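# Ease the bottom cabinet drawer fully open

## Task

Pull the lowest drawer out to its fully open position, gently. It counts as failed immediately if the drawer is squeezed or forced hard, slides quickly, or reaches either end stop faster than a crawl; if the cabinet shifts or tilts beyond a small amount; if the arm (other than the fingers) bumps the drawer; or if any robot part strikes the cabinet. The drawer must stay fully open on its own after the robot lets go. Nothing may be pushed or knocked off the table.

## Robot and tools

Robot: one six-joint arm with a parallel two-finger gripper, viewed by three cameras: cam_high, cam_low and cam_wrist (all 672x504, returned in that order). A loose object may occasionally be nudged by an outside push.

Scene frame: origin on the tabletop directly beneath the arm base, +z up, +y to the left when facing along +x. The base may be slightly tilted relative to the table. Results report end_effector_position (metres) and end_effector_quat_wxyz, plus linear (m/s) and angular (rad/s) velocities, all in this frame. The reported hand position can be off from reality, more so at long reach.

Gripper axes: fingers point along the gripper's +z; they open and close along its y. The reported position is the spot between the pads when closed, about 2 cm short of the fingertips; closing pushes the tips roughly 10 mm further along +z.

Row format (shared by execute_actions and move): 7 numbers, each in [-1, 1], ordered dx, dy, dz, rx, ry, rz, opening. The first six are an offset, not a pose, expressed in the gripper's own axes and measured from the gripper pose at the start of the action (for the first action in a call, from the latest pose shown in a result). Scale: 1.0 equals 0.6 m for dx/dy/dz and 180 degrees for the rotation; rx, ry, rz form a single rotation vector. opening is absolute: +1 fully open (0.084 m), -1 closed.

execute_actions(actions): a list of actions run in sequence. Each action is a table of 0 to 15 rows, one row per 1/30 s step; if fewer than 15 rows, the final row repeats to fill 15 steps (0.5 s). Every row is relative to the action's start pose, not to the row before. An empty list just returns state and images. Each step's commanded pose is clipped to within 70 mm and 16 degrees of the measured pose; after an action the arm continues only toward the last clipped pose, so large displacements need several actions. Position is favoured over orientation when both cannot be met.

move(target, speed, blocking): one row as target (same offset convention, from the last reported pose), giving a straight-line path. speed in m/s, 0.002 to 0.5, default 0.25; rotation capped at twice that in rad/s. Path length 0.5 to 10 s; longer paths halt after 10 s short of the goal. The opening is applied at the start. The path ignores obstacles; the hand can lag, drift, and exceed speed, notably near full arm extension. Faster contact hits harder; aiming further past a contact pushes harder. The result adds a move: line: done (at rest near target) or off_target, moving, held, fault, with active limits (paced = sent pose clipped; held = a check blocked some steps, after which the arm may surge fast) and distance to target. blocking=false returns after 0.5 s while motion continues; then only wait or stop are accepted until a result shows the move ended.

wait(seconds): 0 to 10; the arm holds its last command, a running move continues, returning early if it finishes.
stop(): brakes a running move; needs braking room, more at speed; fingers keep moving.
zoom_image(camera, region): region [x0, y0, x1, y1] pixels, top-left origin, at most 504x504, on that camera's latest image.
show_instructions(): shows the scene's reference images (manual pages); nothing moves.
finished_scene(scene): pass the current scene number to end it; irreversible; the drawer must already be fully open and stay so.

Other result lines: Hand target is the pose the controller is currently driving to. pose unreachable means the clearance check (which treats any mount block or post as part of the arm) altered or blocked the command. grip_measured is the actual finger opening on the same scale as opening; commanding below it squeezes, harder the further below (roughly 24 N per pad max; quick closes press harder). MOTOR HOT appears from 65 °C; at 80 °C an OVER-TEMPERATURE FAULT brakes the arm until it cools. A torque fault (contact torque at a joint's load limit: waist 54.6, shoulder 54.6, elbow 45.5, forearm roll 24.5, wrist pitch 17.2, wrist roll 17.2 N m) backs the joint off, holds 10 s, and drops the rest of the call.

Joint ranges (rad): waist and forearm roll and wrist roll -6.283 to 6.283, shoulder -2.304 to 2.304, elbow -4.224 to 0.061, wrist pitch -2.164 to 2.164. The elbow cannot straighten completely.

Advice: locate the bottom drawer handle with the cameras, approach slowly with fingers open, keep the forearm and wrist clear of the cabinet, grasp the handle lightly (opening only slightly below grip_measured), pull along the drawer axis at low speed, and slow to a crawl near full extension. Release, back away without contact, and check the drawer stays open. Avoid hard squeezes, fast slides, bumping the cabinet, or sweeping objects off the table.

Each tool is called after "Request:" by a JSON object that holds its "method" and its "body", one argument or row to a line.

Reference images:

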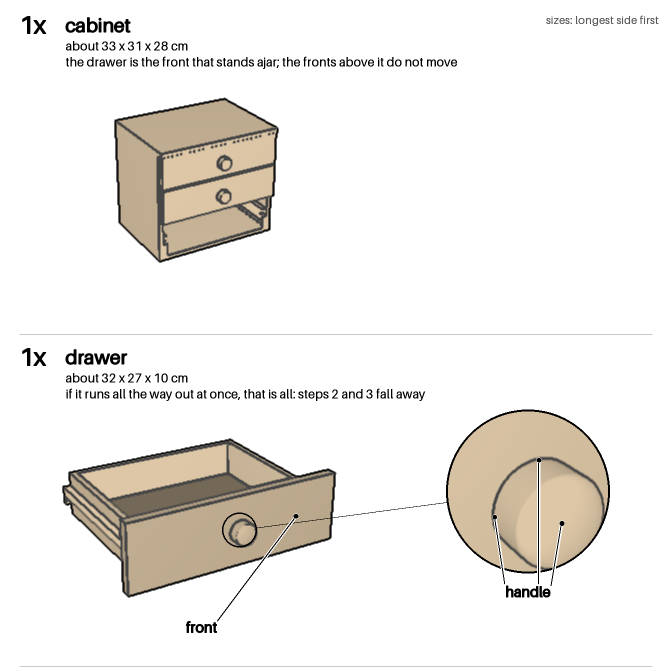

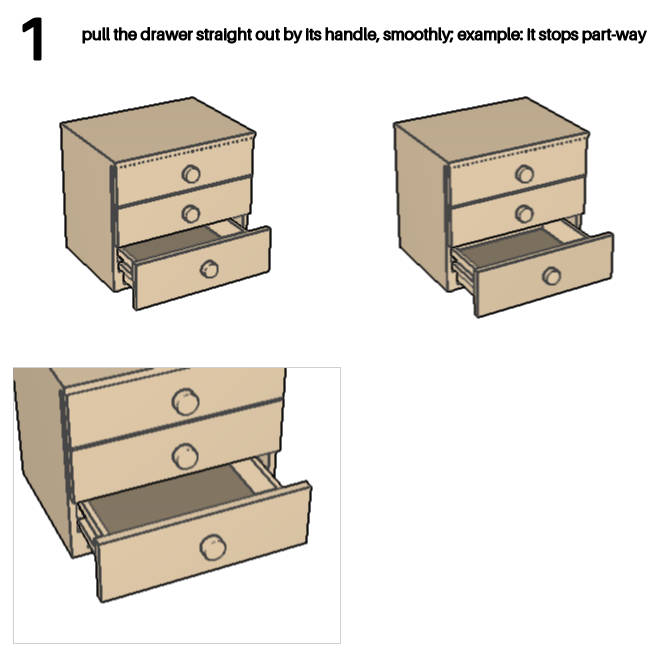

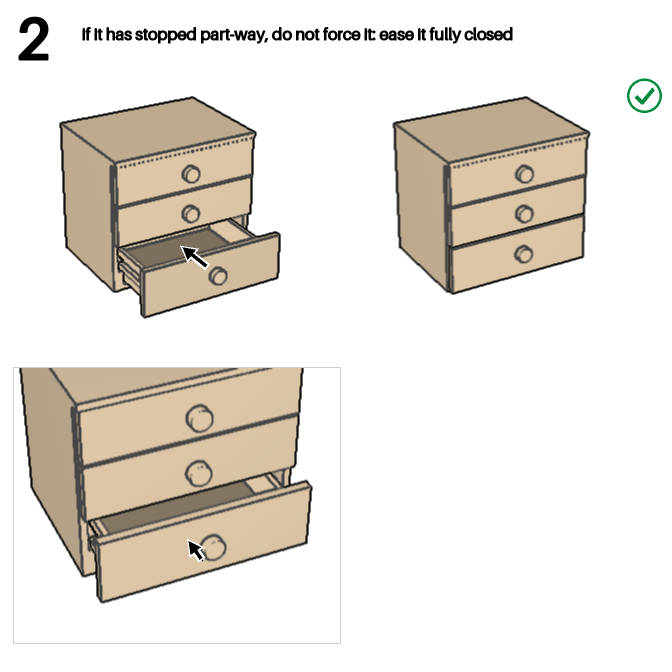

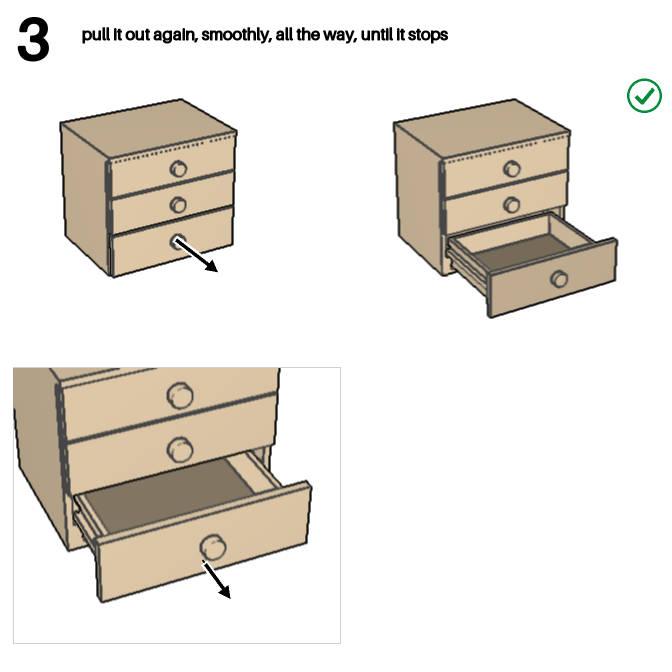

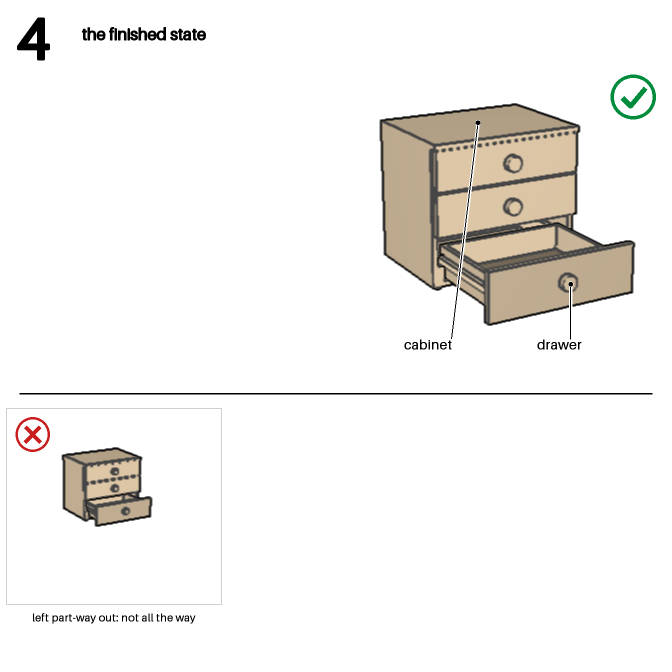

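## Session

Request:
{"method": "execute_actions", "body": {
  "actions": []
}}

Scene clock: 0.00 s.
end_effector_position=(+0.4792, -0.5319, +0.3083) grip_measured=+1.00 end_effector_quat_wxyz=(+0.022, +0.965, +0.169, -0.202) end_effector_velocity=(+0.000, +0.000, +0.000) end_effector_angular_velocity=(-0.001, +0.000, +0.000)
Joint positions: [-0.787 -1.297 -2.157  0.145 -1.148 -1.459  0.084]
Joint velocities: [ 0.     0.    -0.    -0.    -0.     0.001  0.   ]
Motor temperatures (°C, as the motors report them): [26 25 29 27 33 28]
Hand target: +0.479, -0.532, +0.308; +0.022, +0.965, +0.169, -0.202

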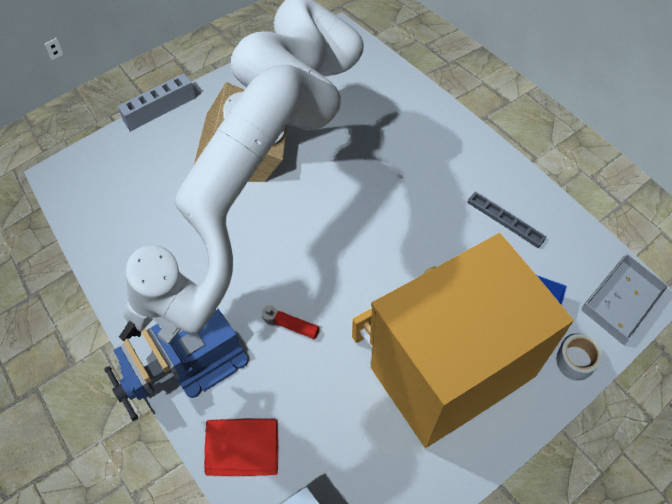

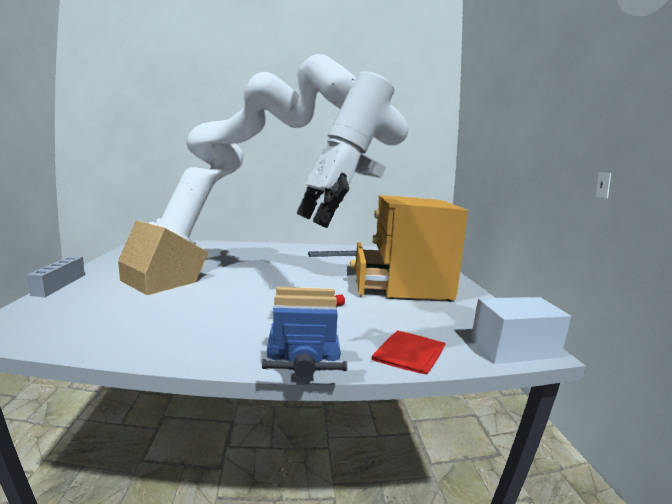

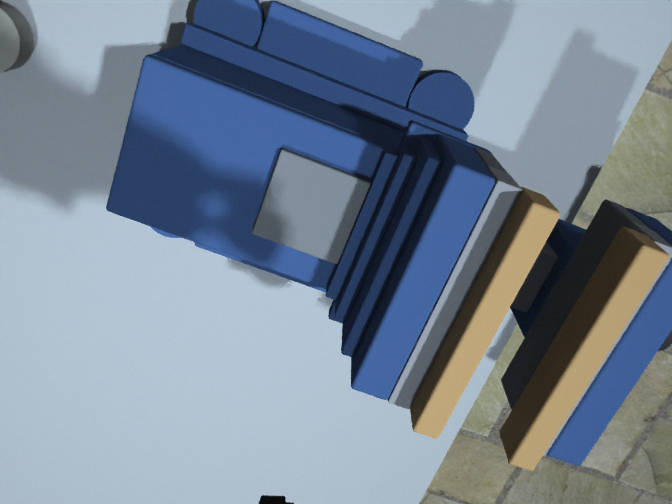

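Request:
{"method": "move", "body": {
  "target": [-0.155,-0.55,0.085,0,0.455,0,1],
  "speed": 0.3
}}

Scene clock: 3.77 s.
end_effector_position=(+0.2710, -0.2551, +0.3064) grip_measured=+1.00 end_effector_quat_wxyz=(-0.094, +0.860, +0.142, +0.481) end_effector_velocity=(-0.001, +0.001, -0.000) end_effector_angular_velocity=(+0.001, -0.005, +0.000)
Joint positions: [-1.383 -1.01  -0.868  1.146 -1.457 -2.97   0.084]
Joint velocities: [-0.003 -0.004  0.    -0.002 -0.003 -0.004  0.   ]
Motor temperatures (°C, as the motors report them): [26 25 29 27 33 28]
Hand target: +0.271, -0.255, +0.306; -0.094, +0.860, +0.142, +0.481
Off the commanded pose: 0.002 m, 0 deg.
move: done

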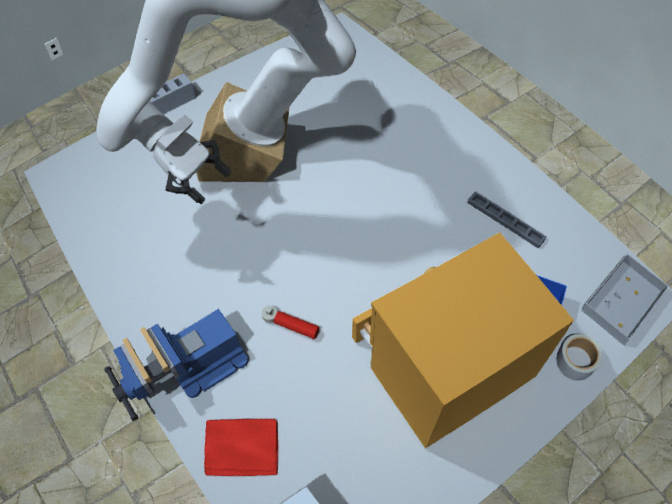

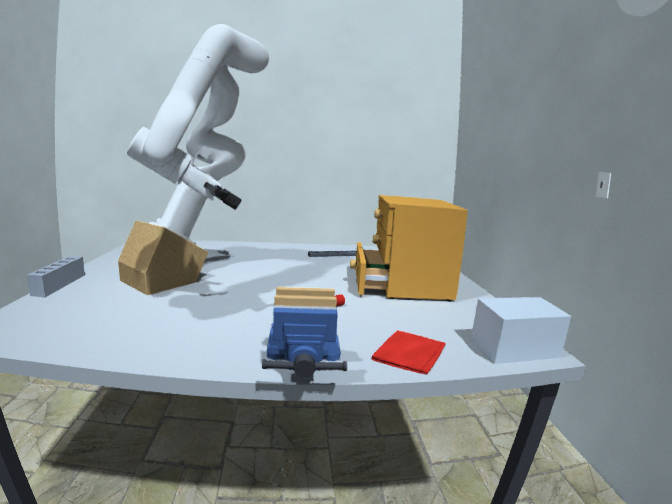

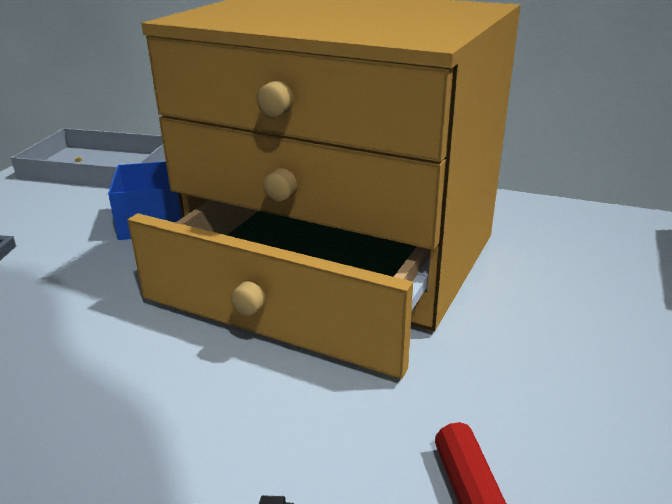

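Request:
{"method": "move", "body": {
  "target": [0.063,-0.301,0.40,-0.09,0.003,0.055,1],
  "speed": 0.3
}}

Scene clock: 6.67 s.
end_effector_position=(+0.4205, -0.0086, +0.2179) grip_measured=+1.00 end_effector_quat_wxyz=(-0.013, +0.872, -0.001, +0.489) end_effector_velocity=(+0.001, -0.000, -0.001) end_effector_angular_velocity=(-0.003, +0.002, -0.010)
Joint positions: [-0.48  -0.648 -0.172  2.303 -1.74  -3.047  0.084]
Joint velocities: [ 0.017  0.004  0.002  0.026 -0.001  0.011  0.   ]
Motor temperatures (°C, as the motors report them): [26 25 29 27 33 28]
Hand target: +0.421, -0.009, +0.218; -0.013, +0.872, -0.002, +0.489
Off the commanded pose: 0.002 m, 0 deg.
move: done; limits=paced

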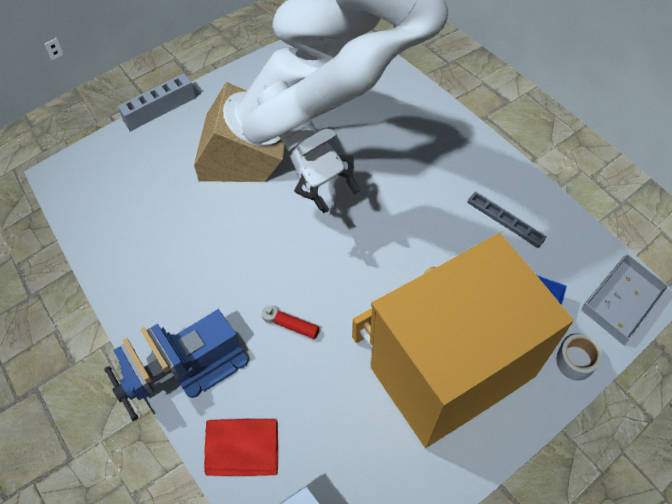

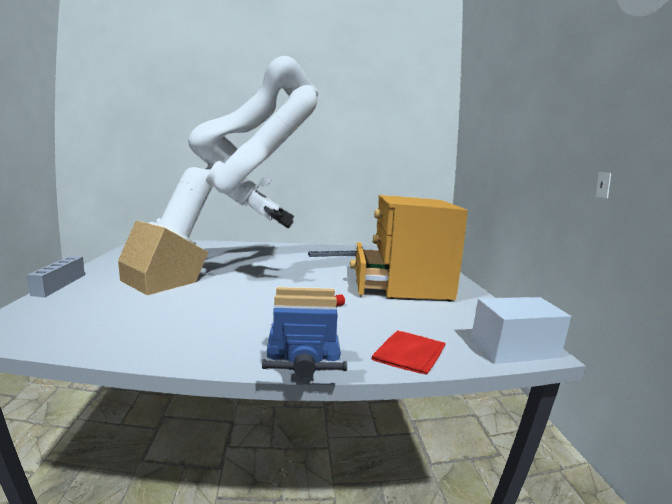

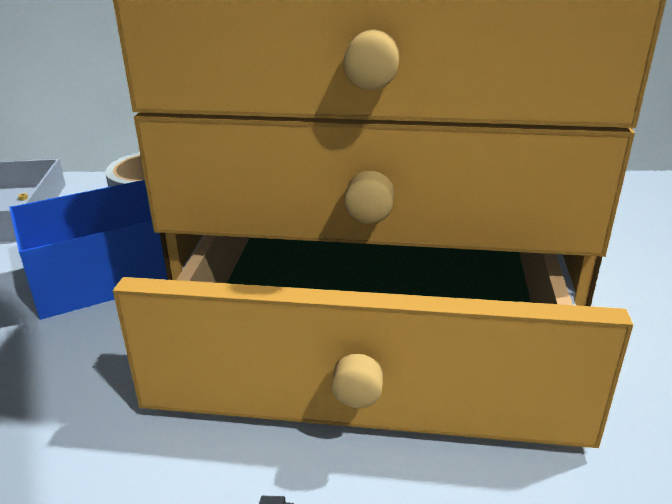

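Request:
{"method": "move", "body": {
  "target": [-0.037,0,0.354,-0.035,0,0.022,1],
  "speed": 0.2
}}

Scene clock: 9.50 s.
end_effector_position=(+0.5897, -0.0048, +0.0883) grip_measured=+1.00 end_effector_quat_wxyz=(+0.019, +0.871, -0.058, +0.487) end_effector_velocity=(+0.001, -0.000, -0.002) end_effector_angular_velocity=(-0.001, +0.001, -0.002)
Joint positions: [ 0.069 -0.803 -0.596  2.958 -1.57  -2.684  0.084]
Joint velocities: [ 0.002 -0.004 -0.004  0.003  0.002  0.001 -0.   ]
Motor temperatures (°C, as the motors report them): [26 25 29 27 33 28]
Hand target: +0.590, -0.005, +0.088; +0.019, +0.871, -0.058, +0.487
Off the commanded pose: 0.001 m, 0 deg.
move: done

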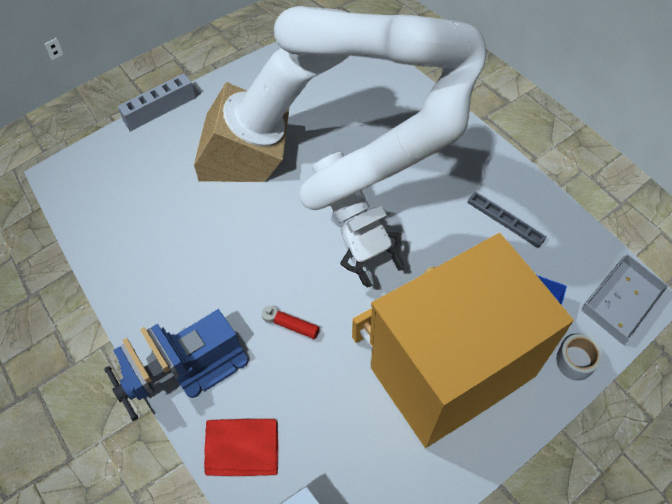

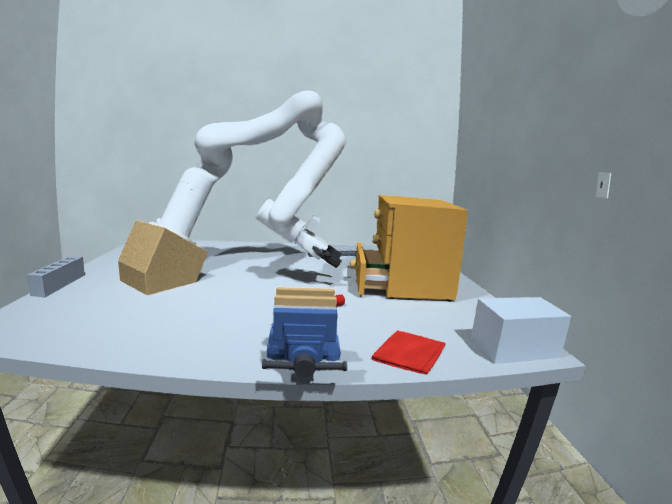

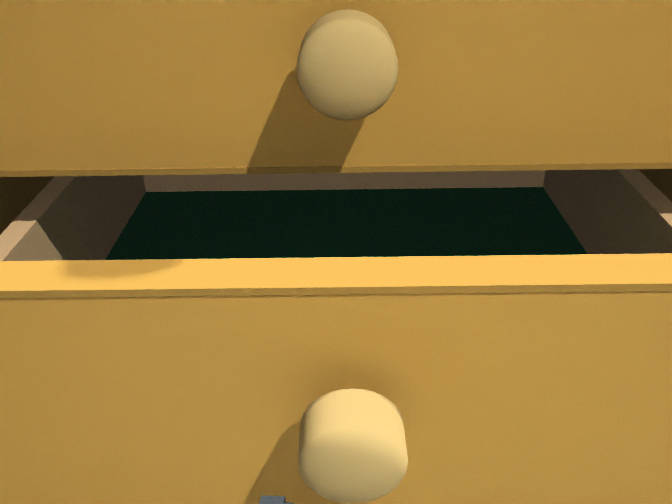

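Request:
{"method": "zoom_image", "body": {
  "camera": "cam_high",
  "region": [290,150,470,350]
}}

Request:
{"method": "zoom_image", "body": {
  "camera": "cam_low",
  "region": [250,180,410,310]
}}

Region (290, 150, 470, 350) of cam_high's 672x504 image, scaled by 2.520, with more detail than that image has; it fills the left 454 columns of this view, and the rest is white.

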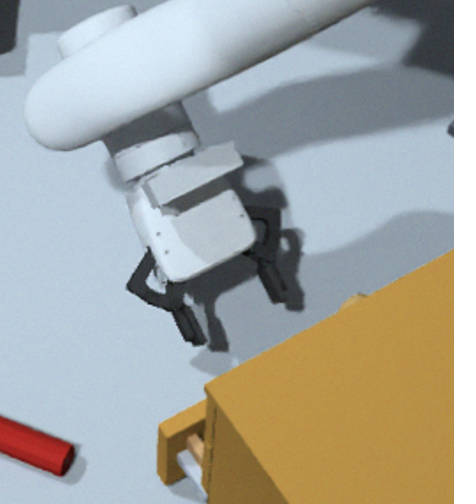

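Region (250, 180, 410, 310) of cam_low's 672x504 image, scaled by 3.150, with more detail than that image has; it fills the top 410 rows of this view, and the rest is white.

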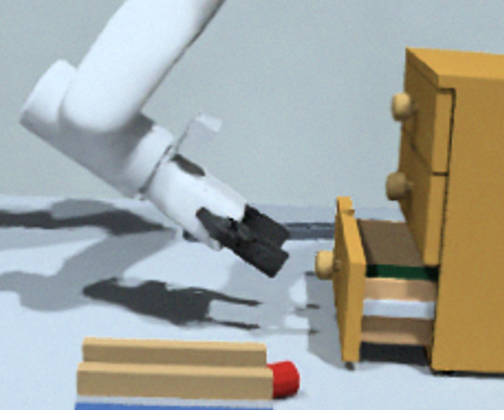

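Request:
{"method": "execute_actions", "body": {
  "actions": [
    [[0,0,0,0,0,0,-0.6]],
    [[0,0,0,0,0,0,-0.6]]
  ]
}}

Scene clock: 10.97 s.
end_effector_position=(+0.5897, -0.0048, +0.0883) grip_measured=-0.62 end_effector_quat_wxyz=(+0.019, +0.871, -0.058, +0.487) end_effector_velocity=(+0.003, -0.000, +0.002) end_effector_angular_velocity=(-0.000, -0.005, -0.000)
Joint positions: [ 0.069 -0.803 -0.596  2.958 -1.57  -2.684  0.017]
Joint velocities: [-0.001  0.002 -0.003  0.001  0.     0.001 -0.   ]
Motor temperatures (°C, as the motors report them): [26 25 29 27 33 28]
Hand target: +0.590, -0.005, +0.088; +0.019, +0.871, -0.058, +0.487
Off the commanded pose: 0.000 m, 0 deg.

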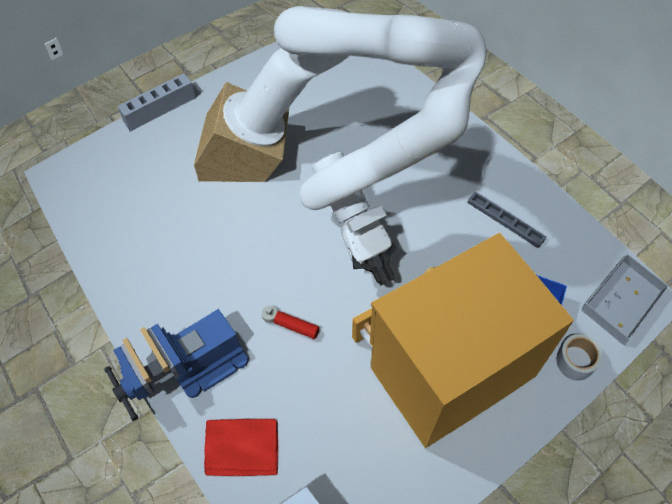

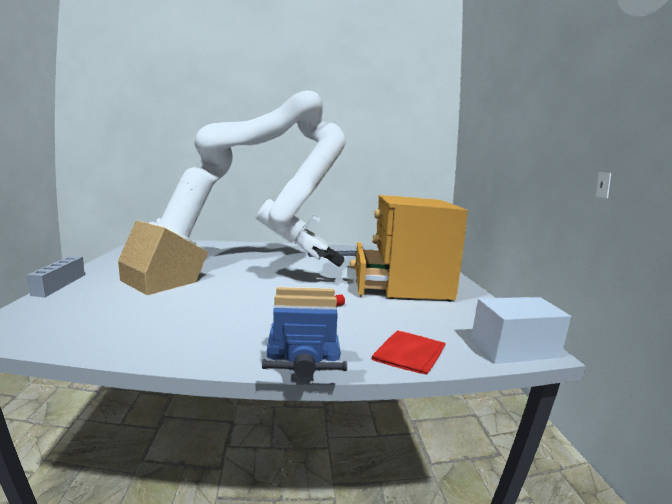

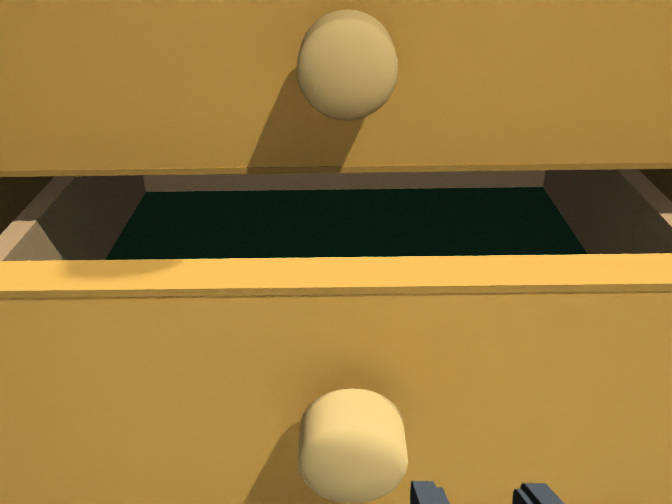

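Request:
{"method": "move", "body": {
  "target": [-0.0225,-0.052,0.047,0,0,0,0.6],
  "speed": 0.08
}}

Request:
{"method": "zoom_image", "body": {
  "camera": "cam_low",
  "region": [290,220,410,310]
}}

Scene clock: 12.30 s.
end_effector_position=(+0.6102, +0.0245, +0.0629) grip_measured=+0.59 end_effector_quat_wxyz=(+0.019, +0.871, -0.057, +0.487) end_effector_velocity=(+0.001, +0.000, -0.001) end_effector_angular_velocity=(-0.001, -0.001, -0.001)
Joint positions: [ 0.174 -0.822 -0.657  3.061 -1.532 -2.66   0.069]
Joint velocities: [ 0.003 -0.002 -0.004  0.005  0.002  0.     0.   ]
Motor temperatures (°C, as the motors report them): [26 25 29 27 33 28]
Hand target: +0.610, +0.025, +0.063; +0.019, +0.871, -0.057, +0.487
Off the commanded pose: 0.000 m, 0 deg.
move: done

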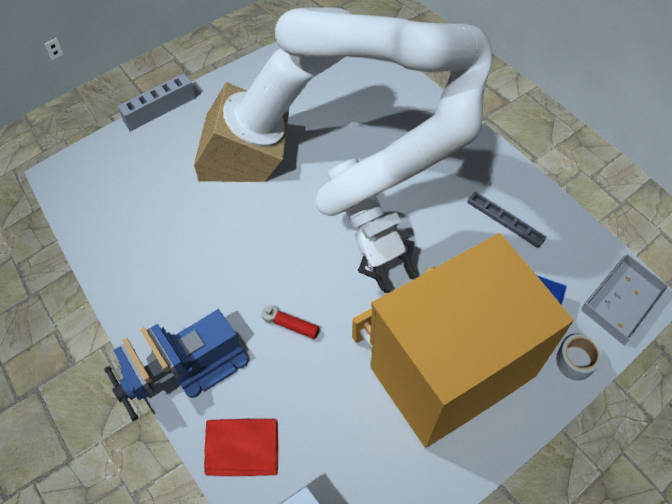

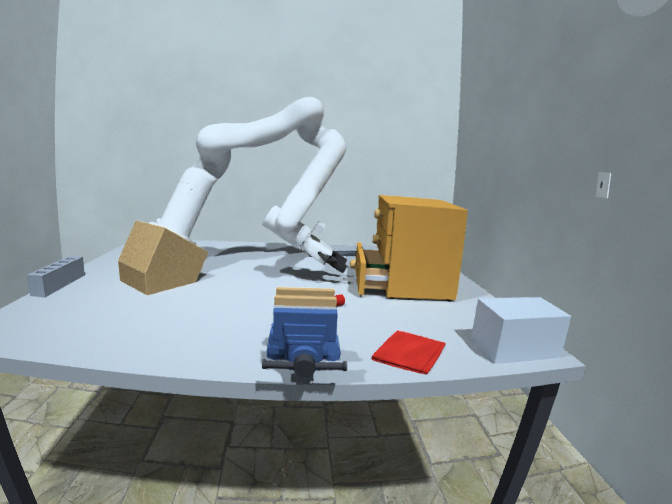

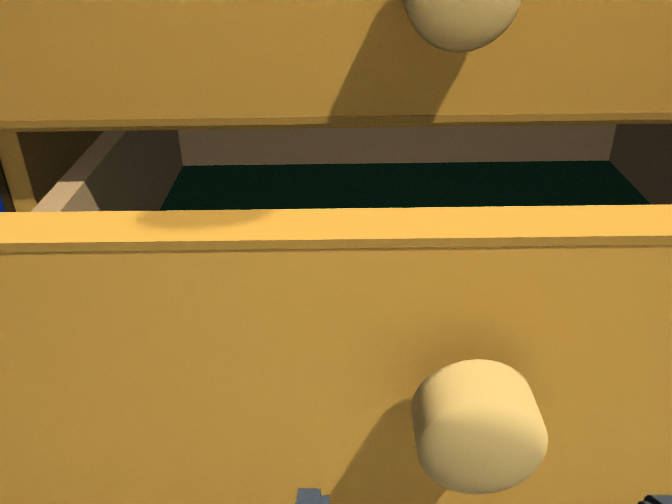

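Region (290, 220, 410, 310) of cam_low's 672x504 image, scaled by 4.200, with more detail than that image has; it fills the top 378 rows of this view, and the rest is white.

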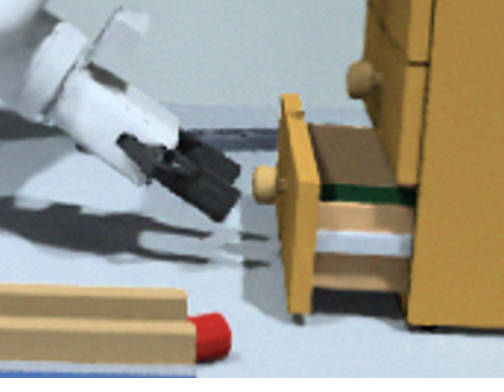

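Request:
{"method": "move", "body": {
  "target": [0.039,0,0.041,0,0,0,0.6],
  "speed": 0.04
}}

Request:
{"method": "zoom_image", "body": {
  "camera": "cam_low",
  "region": [290,220,410,310]
}}

Scene clock: 14.03 s.
end_effector_position=(+0.6429, +0.0203, +0.0699) grip_measured=+0.59 end_effector_quat_wxyz=(+0.019, +0.871, -0.057, +0.487) end_effector_velocity=(+0.001, +0.001, -0.001) end_effector_angular_velocity=(+0.001, +0.002, +0.001)
Joint positions: [ 0.152 -0.797 -0.712  3.038 -1.451 -2.655  0.069]
Joint velocities: [ 0.002 -0.    -0.003 -0.001  0.004  0.    -0.   ]
Motor temperatures (°C, as the motors report them): [26 25 29 27 33 28]
Hand target: +0.643, +0.020, +0.070; +0.019, +0.871, -0.057, +0.487
Off the commanded pose: 0.000 m, 0 deg.
move: done

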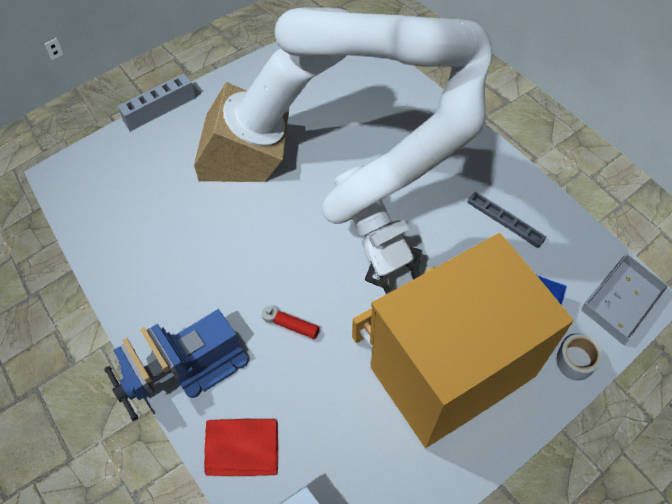

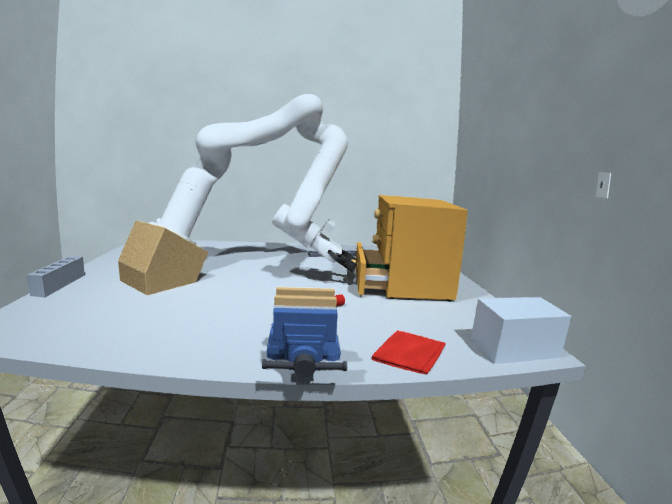

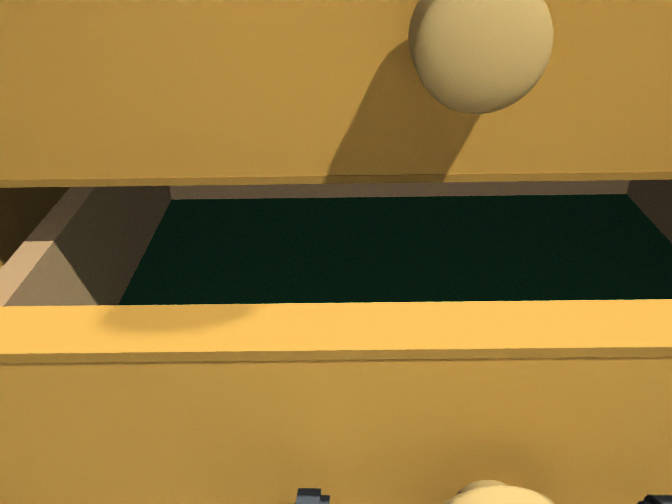

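Region (290, 220, 410, 310) of cam_low's 672x504 image, scaled by 4.200, with more detail than that image has; it fills the top 378 rows of this view, and the rest is white.

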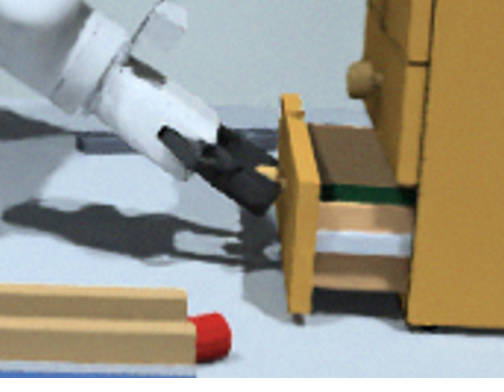

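Request:
{"method": "execute_actions", "body": {
  "actions": [
    [[0,0.004,0,0,0,0,0.4],[0,0.004,0,0,0,0,0.3],[0,0.004,0,0,0,0,0.2],[0,0.004,0,0,0,0,0.1],[0,0.004,0,0,0,0,0.0],[0,0.004,0,0,0,0,-0.05],[0,0.004,0,0,0,0,-0.1],[0,0.004,0,0,0,0,-0.15],[0,0.004,0,0,0,0,-0.2],[0,0.004,0,0,0,0,-0.25],[0,0.004,0,0,0,0,-0.3]],
    [[0,0,0,0,0,0,-0.3]]
  ]
}}

Request:
{"method": "zoom_image", "body": {
  "camera": "cam_low",
  "region": [290,220,410,310]
}}

Scene clock: 15.27 s.
end_effector_position=(+0.6424, +0.0178, +0.0697) grip_measured=-0.29 end_effector_quat_wxyz=(+0.019, +0.871, -0.058, +0.487) end_effector_velocity=(+0.000, -0.001, +0.000) end_effector_angular_velocity=(+0.000, -0.001, -0.002)
Joint positions: [ 0.146 -0.8   -0.713  3.033 -1.452 -2.656  0.031]
Joint velocities: [-0.    -0.    -0.001  0.001  0.     0.001 -0.   ]
Motor temperatures (°C, as the motors report them): [26 25 29 27 33 28]
Hand target: +0.642, +0.018, +0.070; +0.019, +0.871, -0.058, +0.487
Off the commanded pose: 0.000 m, 0 deg.

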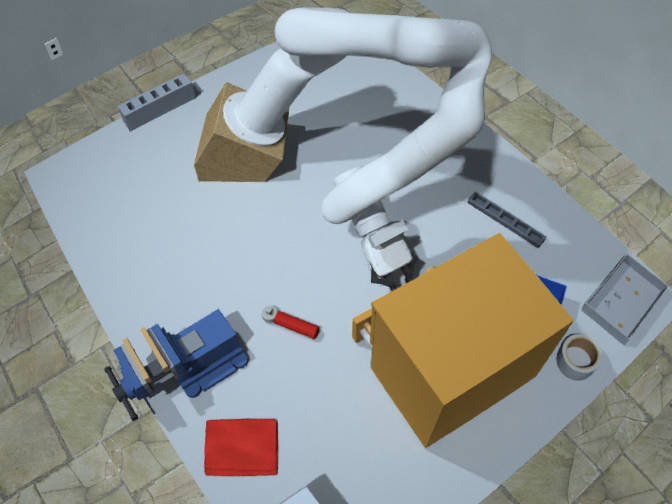

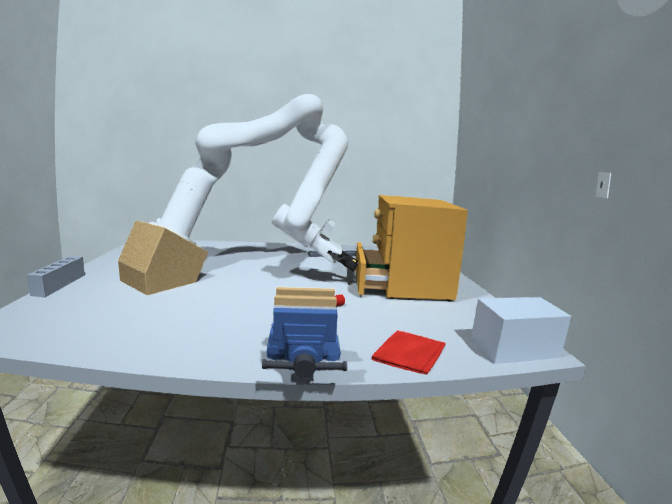

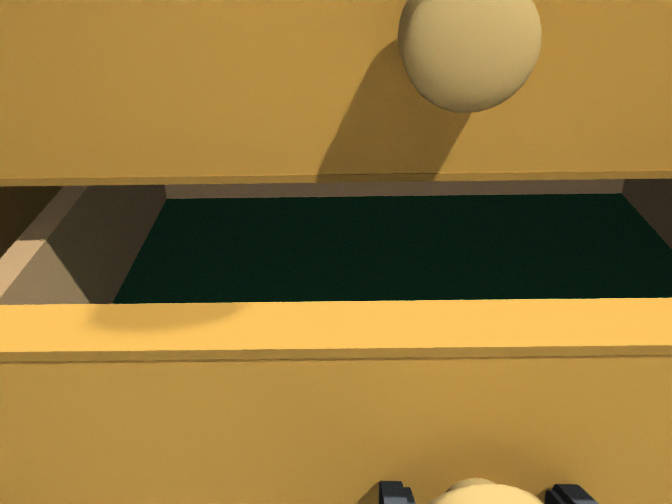

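Region (290, 220, 410, 310) of cam_low's 672x504 image, scaled by 4.200, with more detail than that image has; it fills the top 378 rows of this view, and the rest is white.

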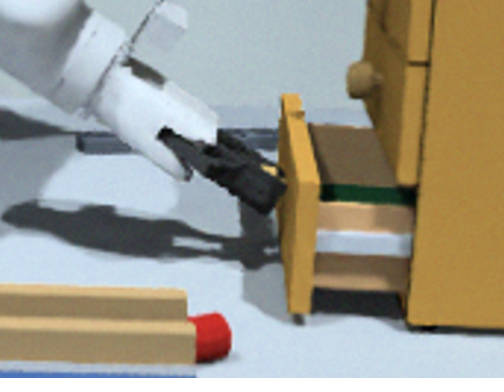

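Request:
{"method": "execute_actions", "body": {
  "actions": [
    [[0,0,0,0,0,0,-0.33],[0,0,0,0,0,0,-0.36],[0,0,0,0,0,0,-0.39],[0,0,0,0,0,0,-0.42],[0,0,0,0,0,0,-0.45],[0,0,0,0,0,0,-0.48],[0,0,0,0,0,0,-0.5]],
    [[0,0,0,0,0,0,-0.5]]
  ]
}}

Scene clock: 16.47 s.
end_effector_position=(+0.6424, +0.0178, +0.0697) grip_measured=-0.29 end_effector_quat_wxyz=(+0.019, +0.871, -0.058, +0.487) end_effector_velocity=(-0.000, -0.000, -0.000) end_effector_angular_velocity=(-0.001, +0.000, -0.000)
Joint positions: [ 0.146 -0.8   -0.713  3.033 -1.452 -2.656  0.031]
Joint velocities: [ 0.    -0.001 -0.     0.    -0.    -0.001  0.   ]
Motor temperatures (°C, as the motors report them): [26 25 29 27 33 28]
Hand target: +0.642, +0.018, +0.070; +0.019, +0.871, -0.058, +0.487
Off the commanded pose: 0.000 m, 0 deg.

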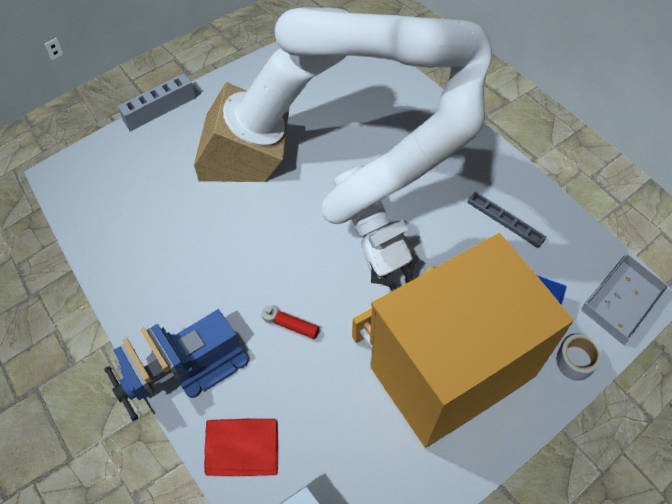

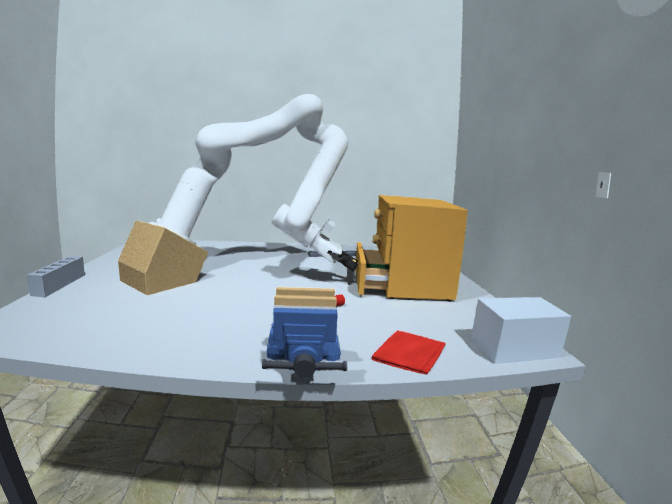

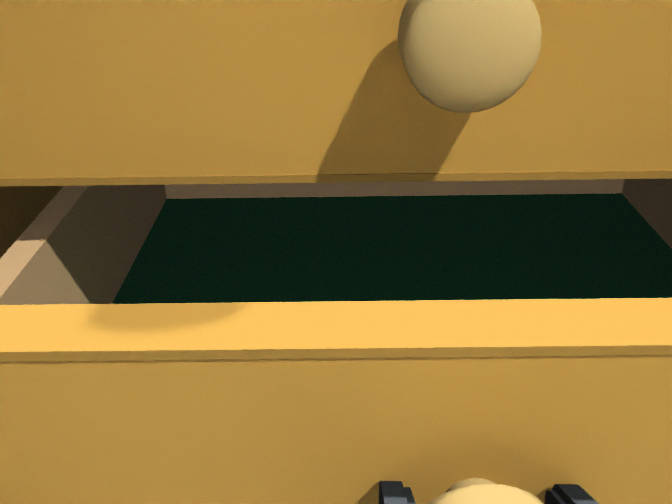

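Request:
{"method": "move", "body": {
  "target": [-0.035,0,-0.0567,0,0,0,-0.5],
  "speed": 0.03
}}

Scene clock: 18.43 s.
end_effector_position=(+0.6034, +0.0232, +0.0700) grip_measured=-0.29 end_effector_quat_wxyz=(+0.018, +0.871, -0.057, +0.488) end_effector_velocity=(-0.002, -0.001, -0.000) end_effector_angular_velocity=(-0.002, +0.002, -0.003)
Joint positions: [ 0.163 -0.809 -0.632  3.05  -1.544 -2.663  0.031]
Joint velocities: [-0.    -0.002  0.004  0.003 -0.003 -0.001 -0.   ]
Motor temperatures (°C, as the motors report them): [26 25 29 27 33 28]
Hand target: +0.603, +0.023, +0.070; +0.019, +0.871, -0.058, +0.487
Off the commanded pose: 0.001 m, 0 deg.
move: done

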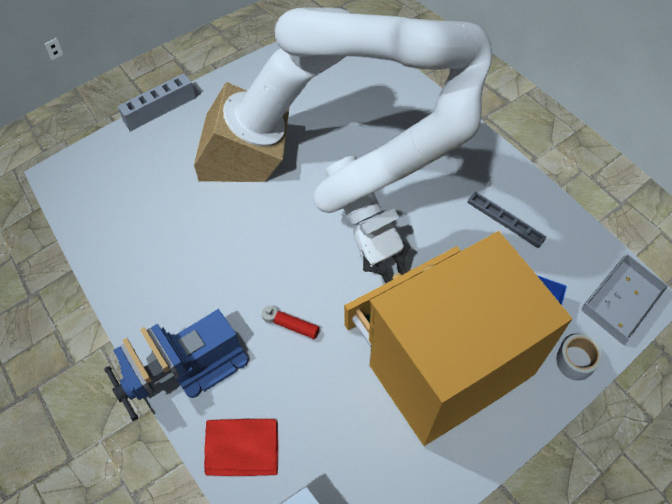

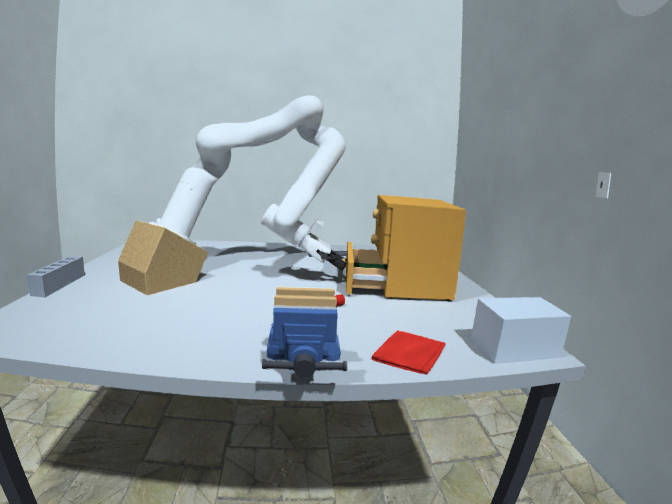

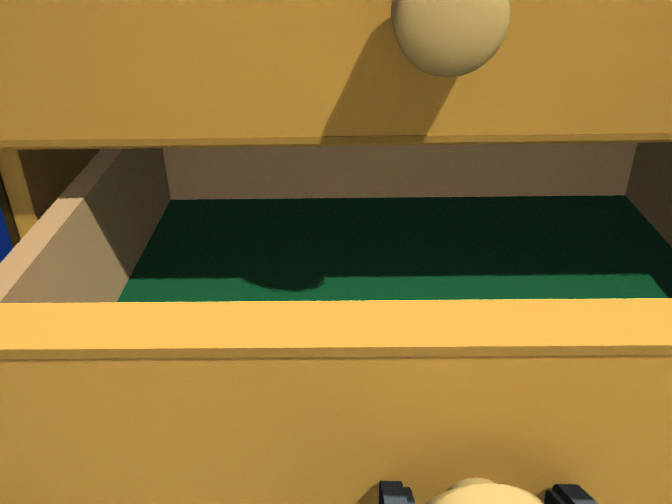

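Request:
{"method": "zoom_image", "body": {
  "camera": "cam_high",
  "region": [330,220,590,450]
}}

Region (330, 220, 590, 450) of cam_high's 672x504 image, scaled by 1.938, with more detail than that image has; it fills the top 446 rows of this view, and the rest is white.

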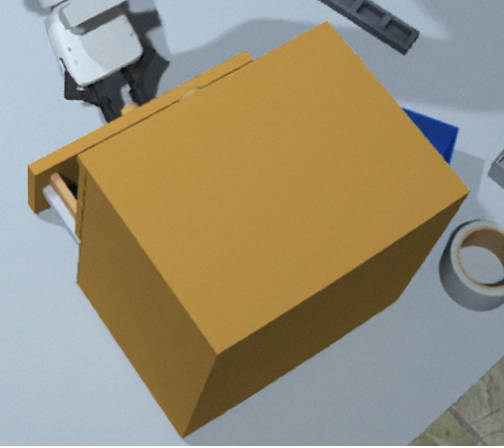

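Request:
{"method": "move", "body": {
  "target": [-0.0044,0,-0.0071,0,0,0,-0.5],
  "speed": 0.01
}}

Request:
{"method": "zoom_image", "body": {
  "camera": "cam_high",
  "region": [330,220,590,450]
}}

Scene clock: 19.83 s.
end_effector_position=(+0.5988, +0.0236, +0.0700) grip_measured=-0.29 end_effector_quat_wxyz=(+0.018, +0.871, -0.057, +0.488) end_effector_velocity=(-0.001, +0.002, -0.000) end_effector_angular_velocity=(+0.002, -0.001, +0.004)
Joint positions: [ 0.165 -0.811 -0.623  3.052 -1.555 -2.664  0.031]
Joint velocities: [ 0.003 -0.001  0.003 -0.001 -0.006 -0.    -0.   ]
Motor temperatures (°C, as the motors report them): [26 25 29 27 33 28]
Hand target: +0.598, +0.024, +0.070; +0.018, +0.871, -0.057, +0.488
Off the commanded pose: 0.000 m, 0 deg.
move: done

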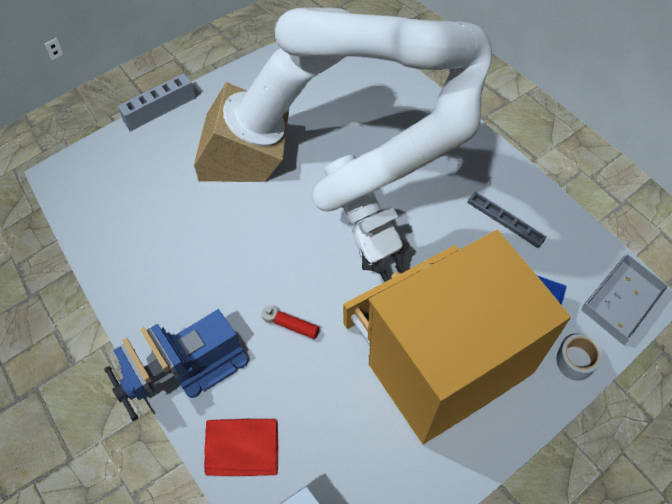

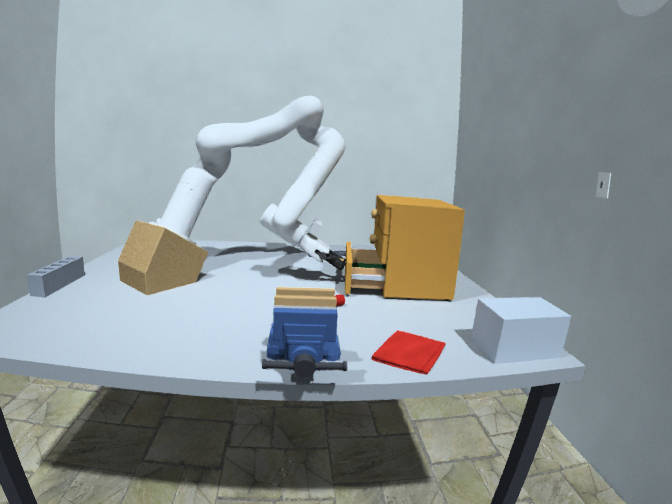

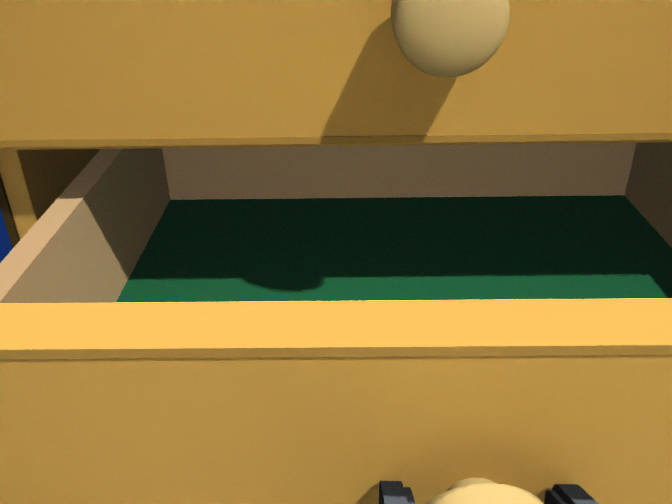

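Region (330, 220, 590, 450) of cam_high's 672x504 image, scaled by 1.938, with more detail than that image has; it fills the top 446 rows of this view, and the rest is white.

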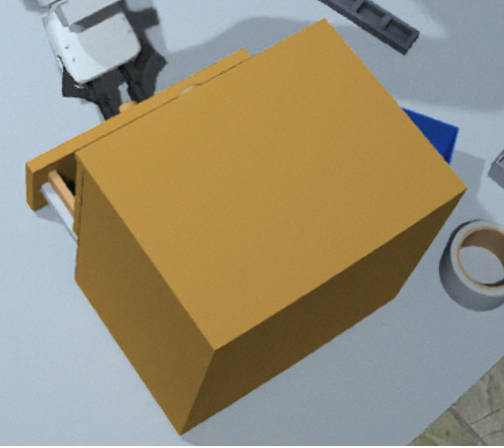

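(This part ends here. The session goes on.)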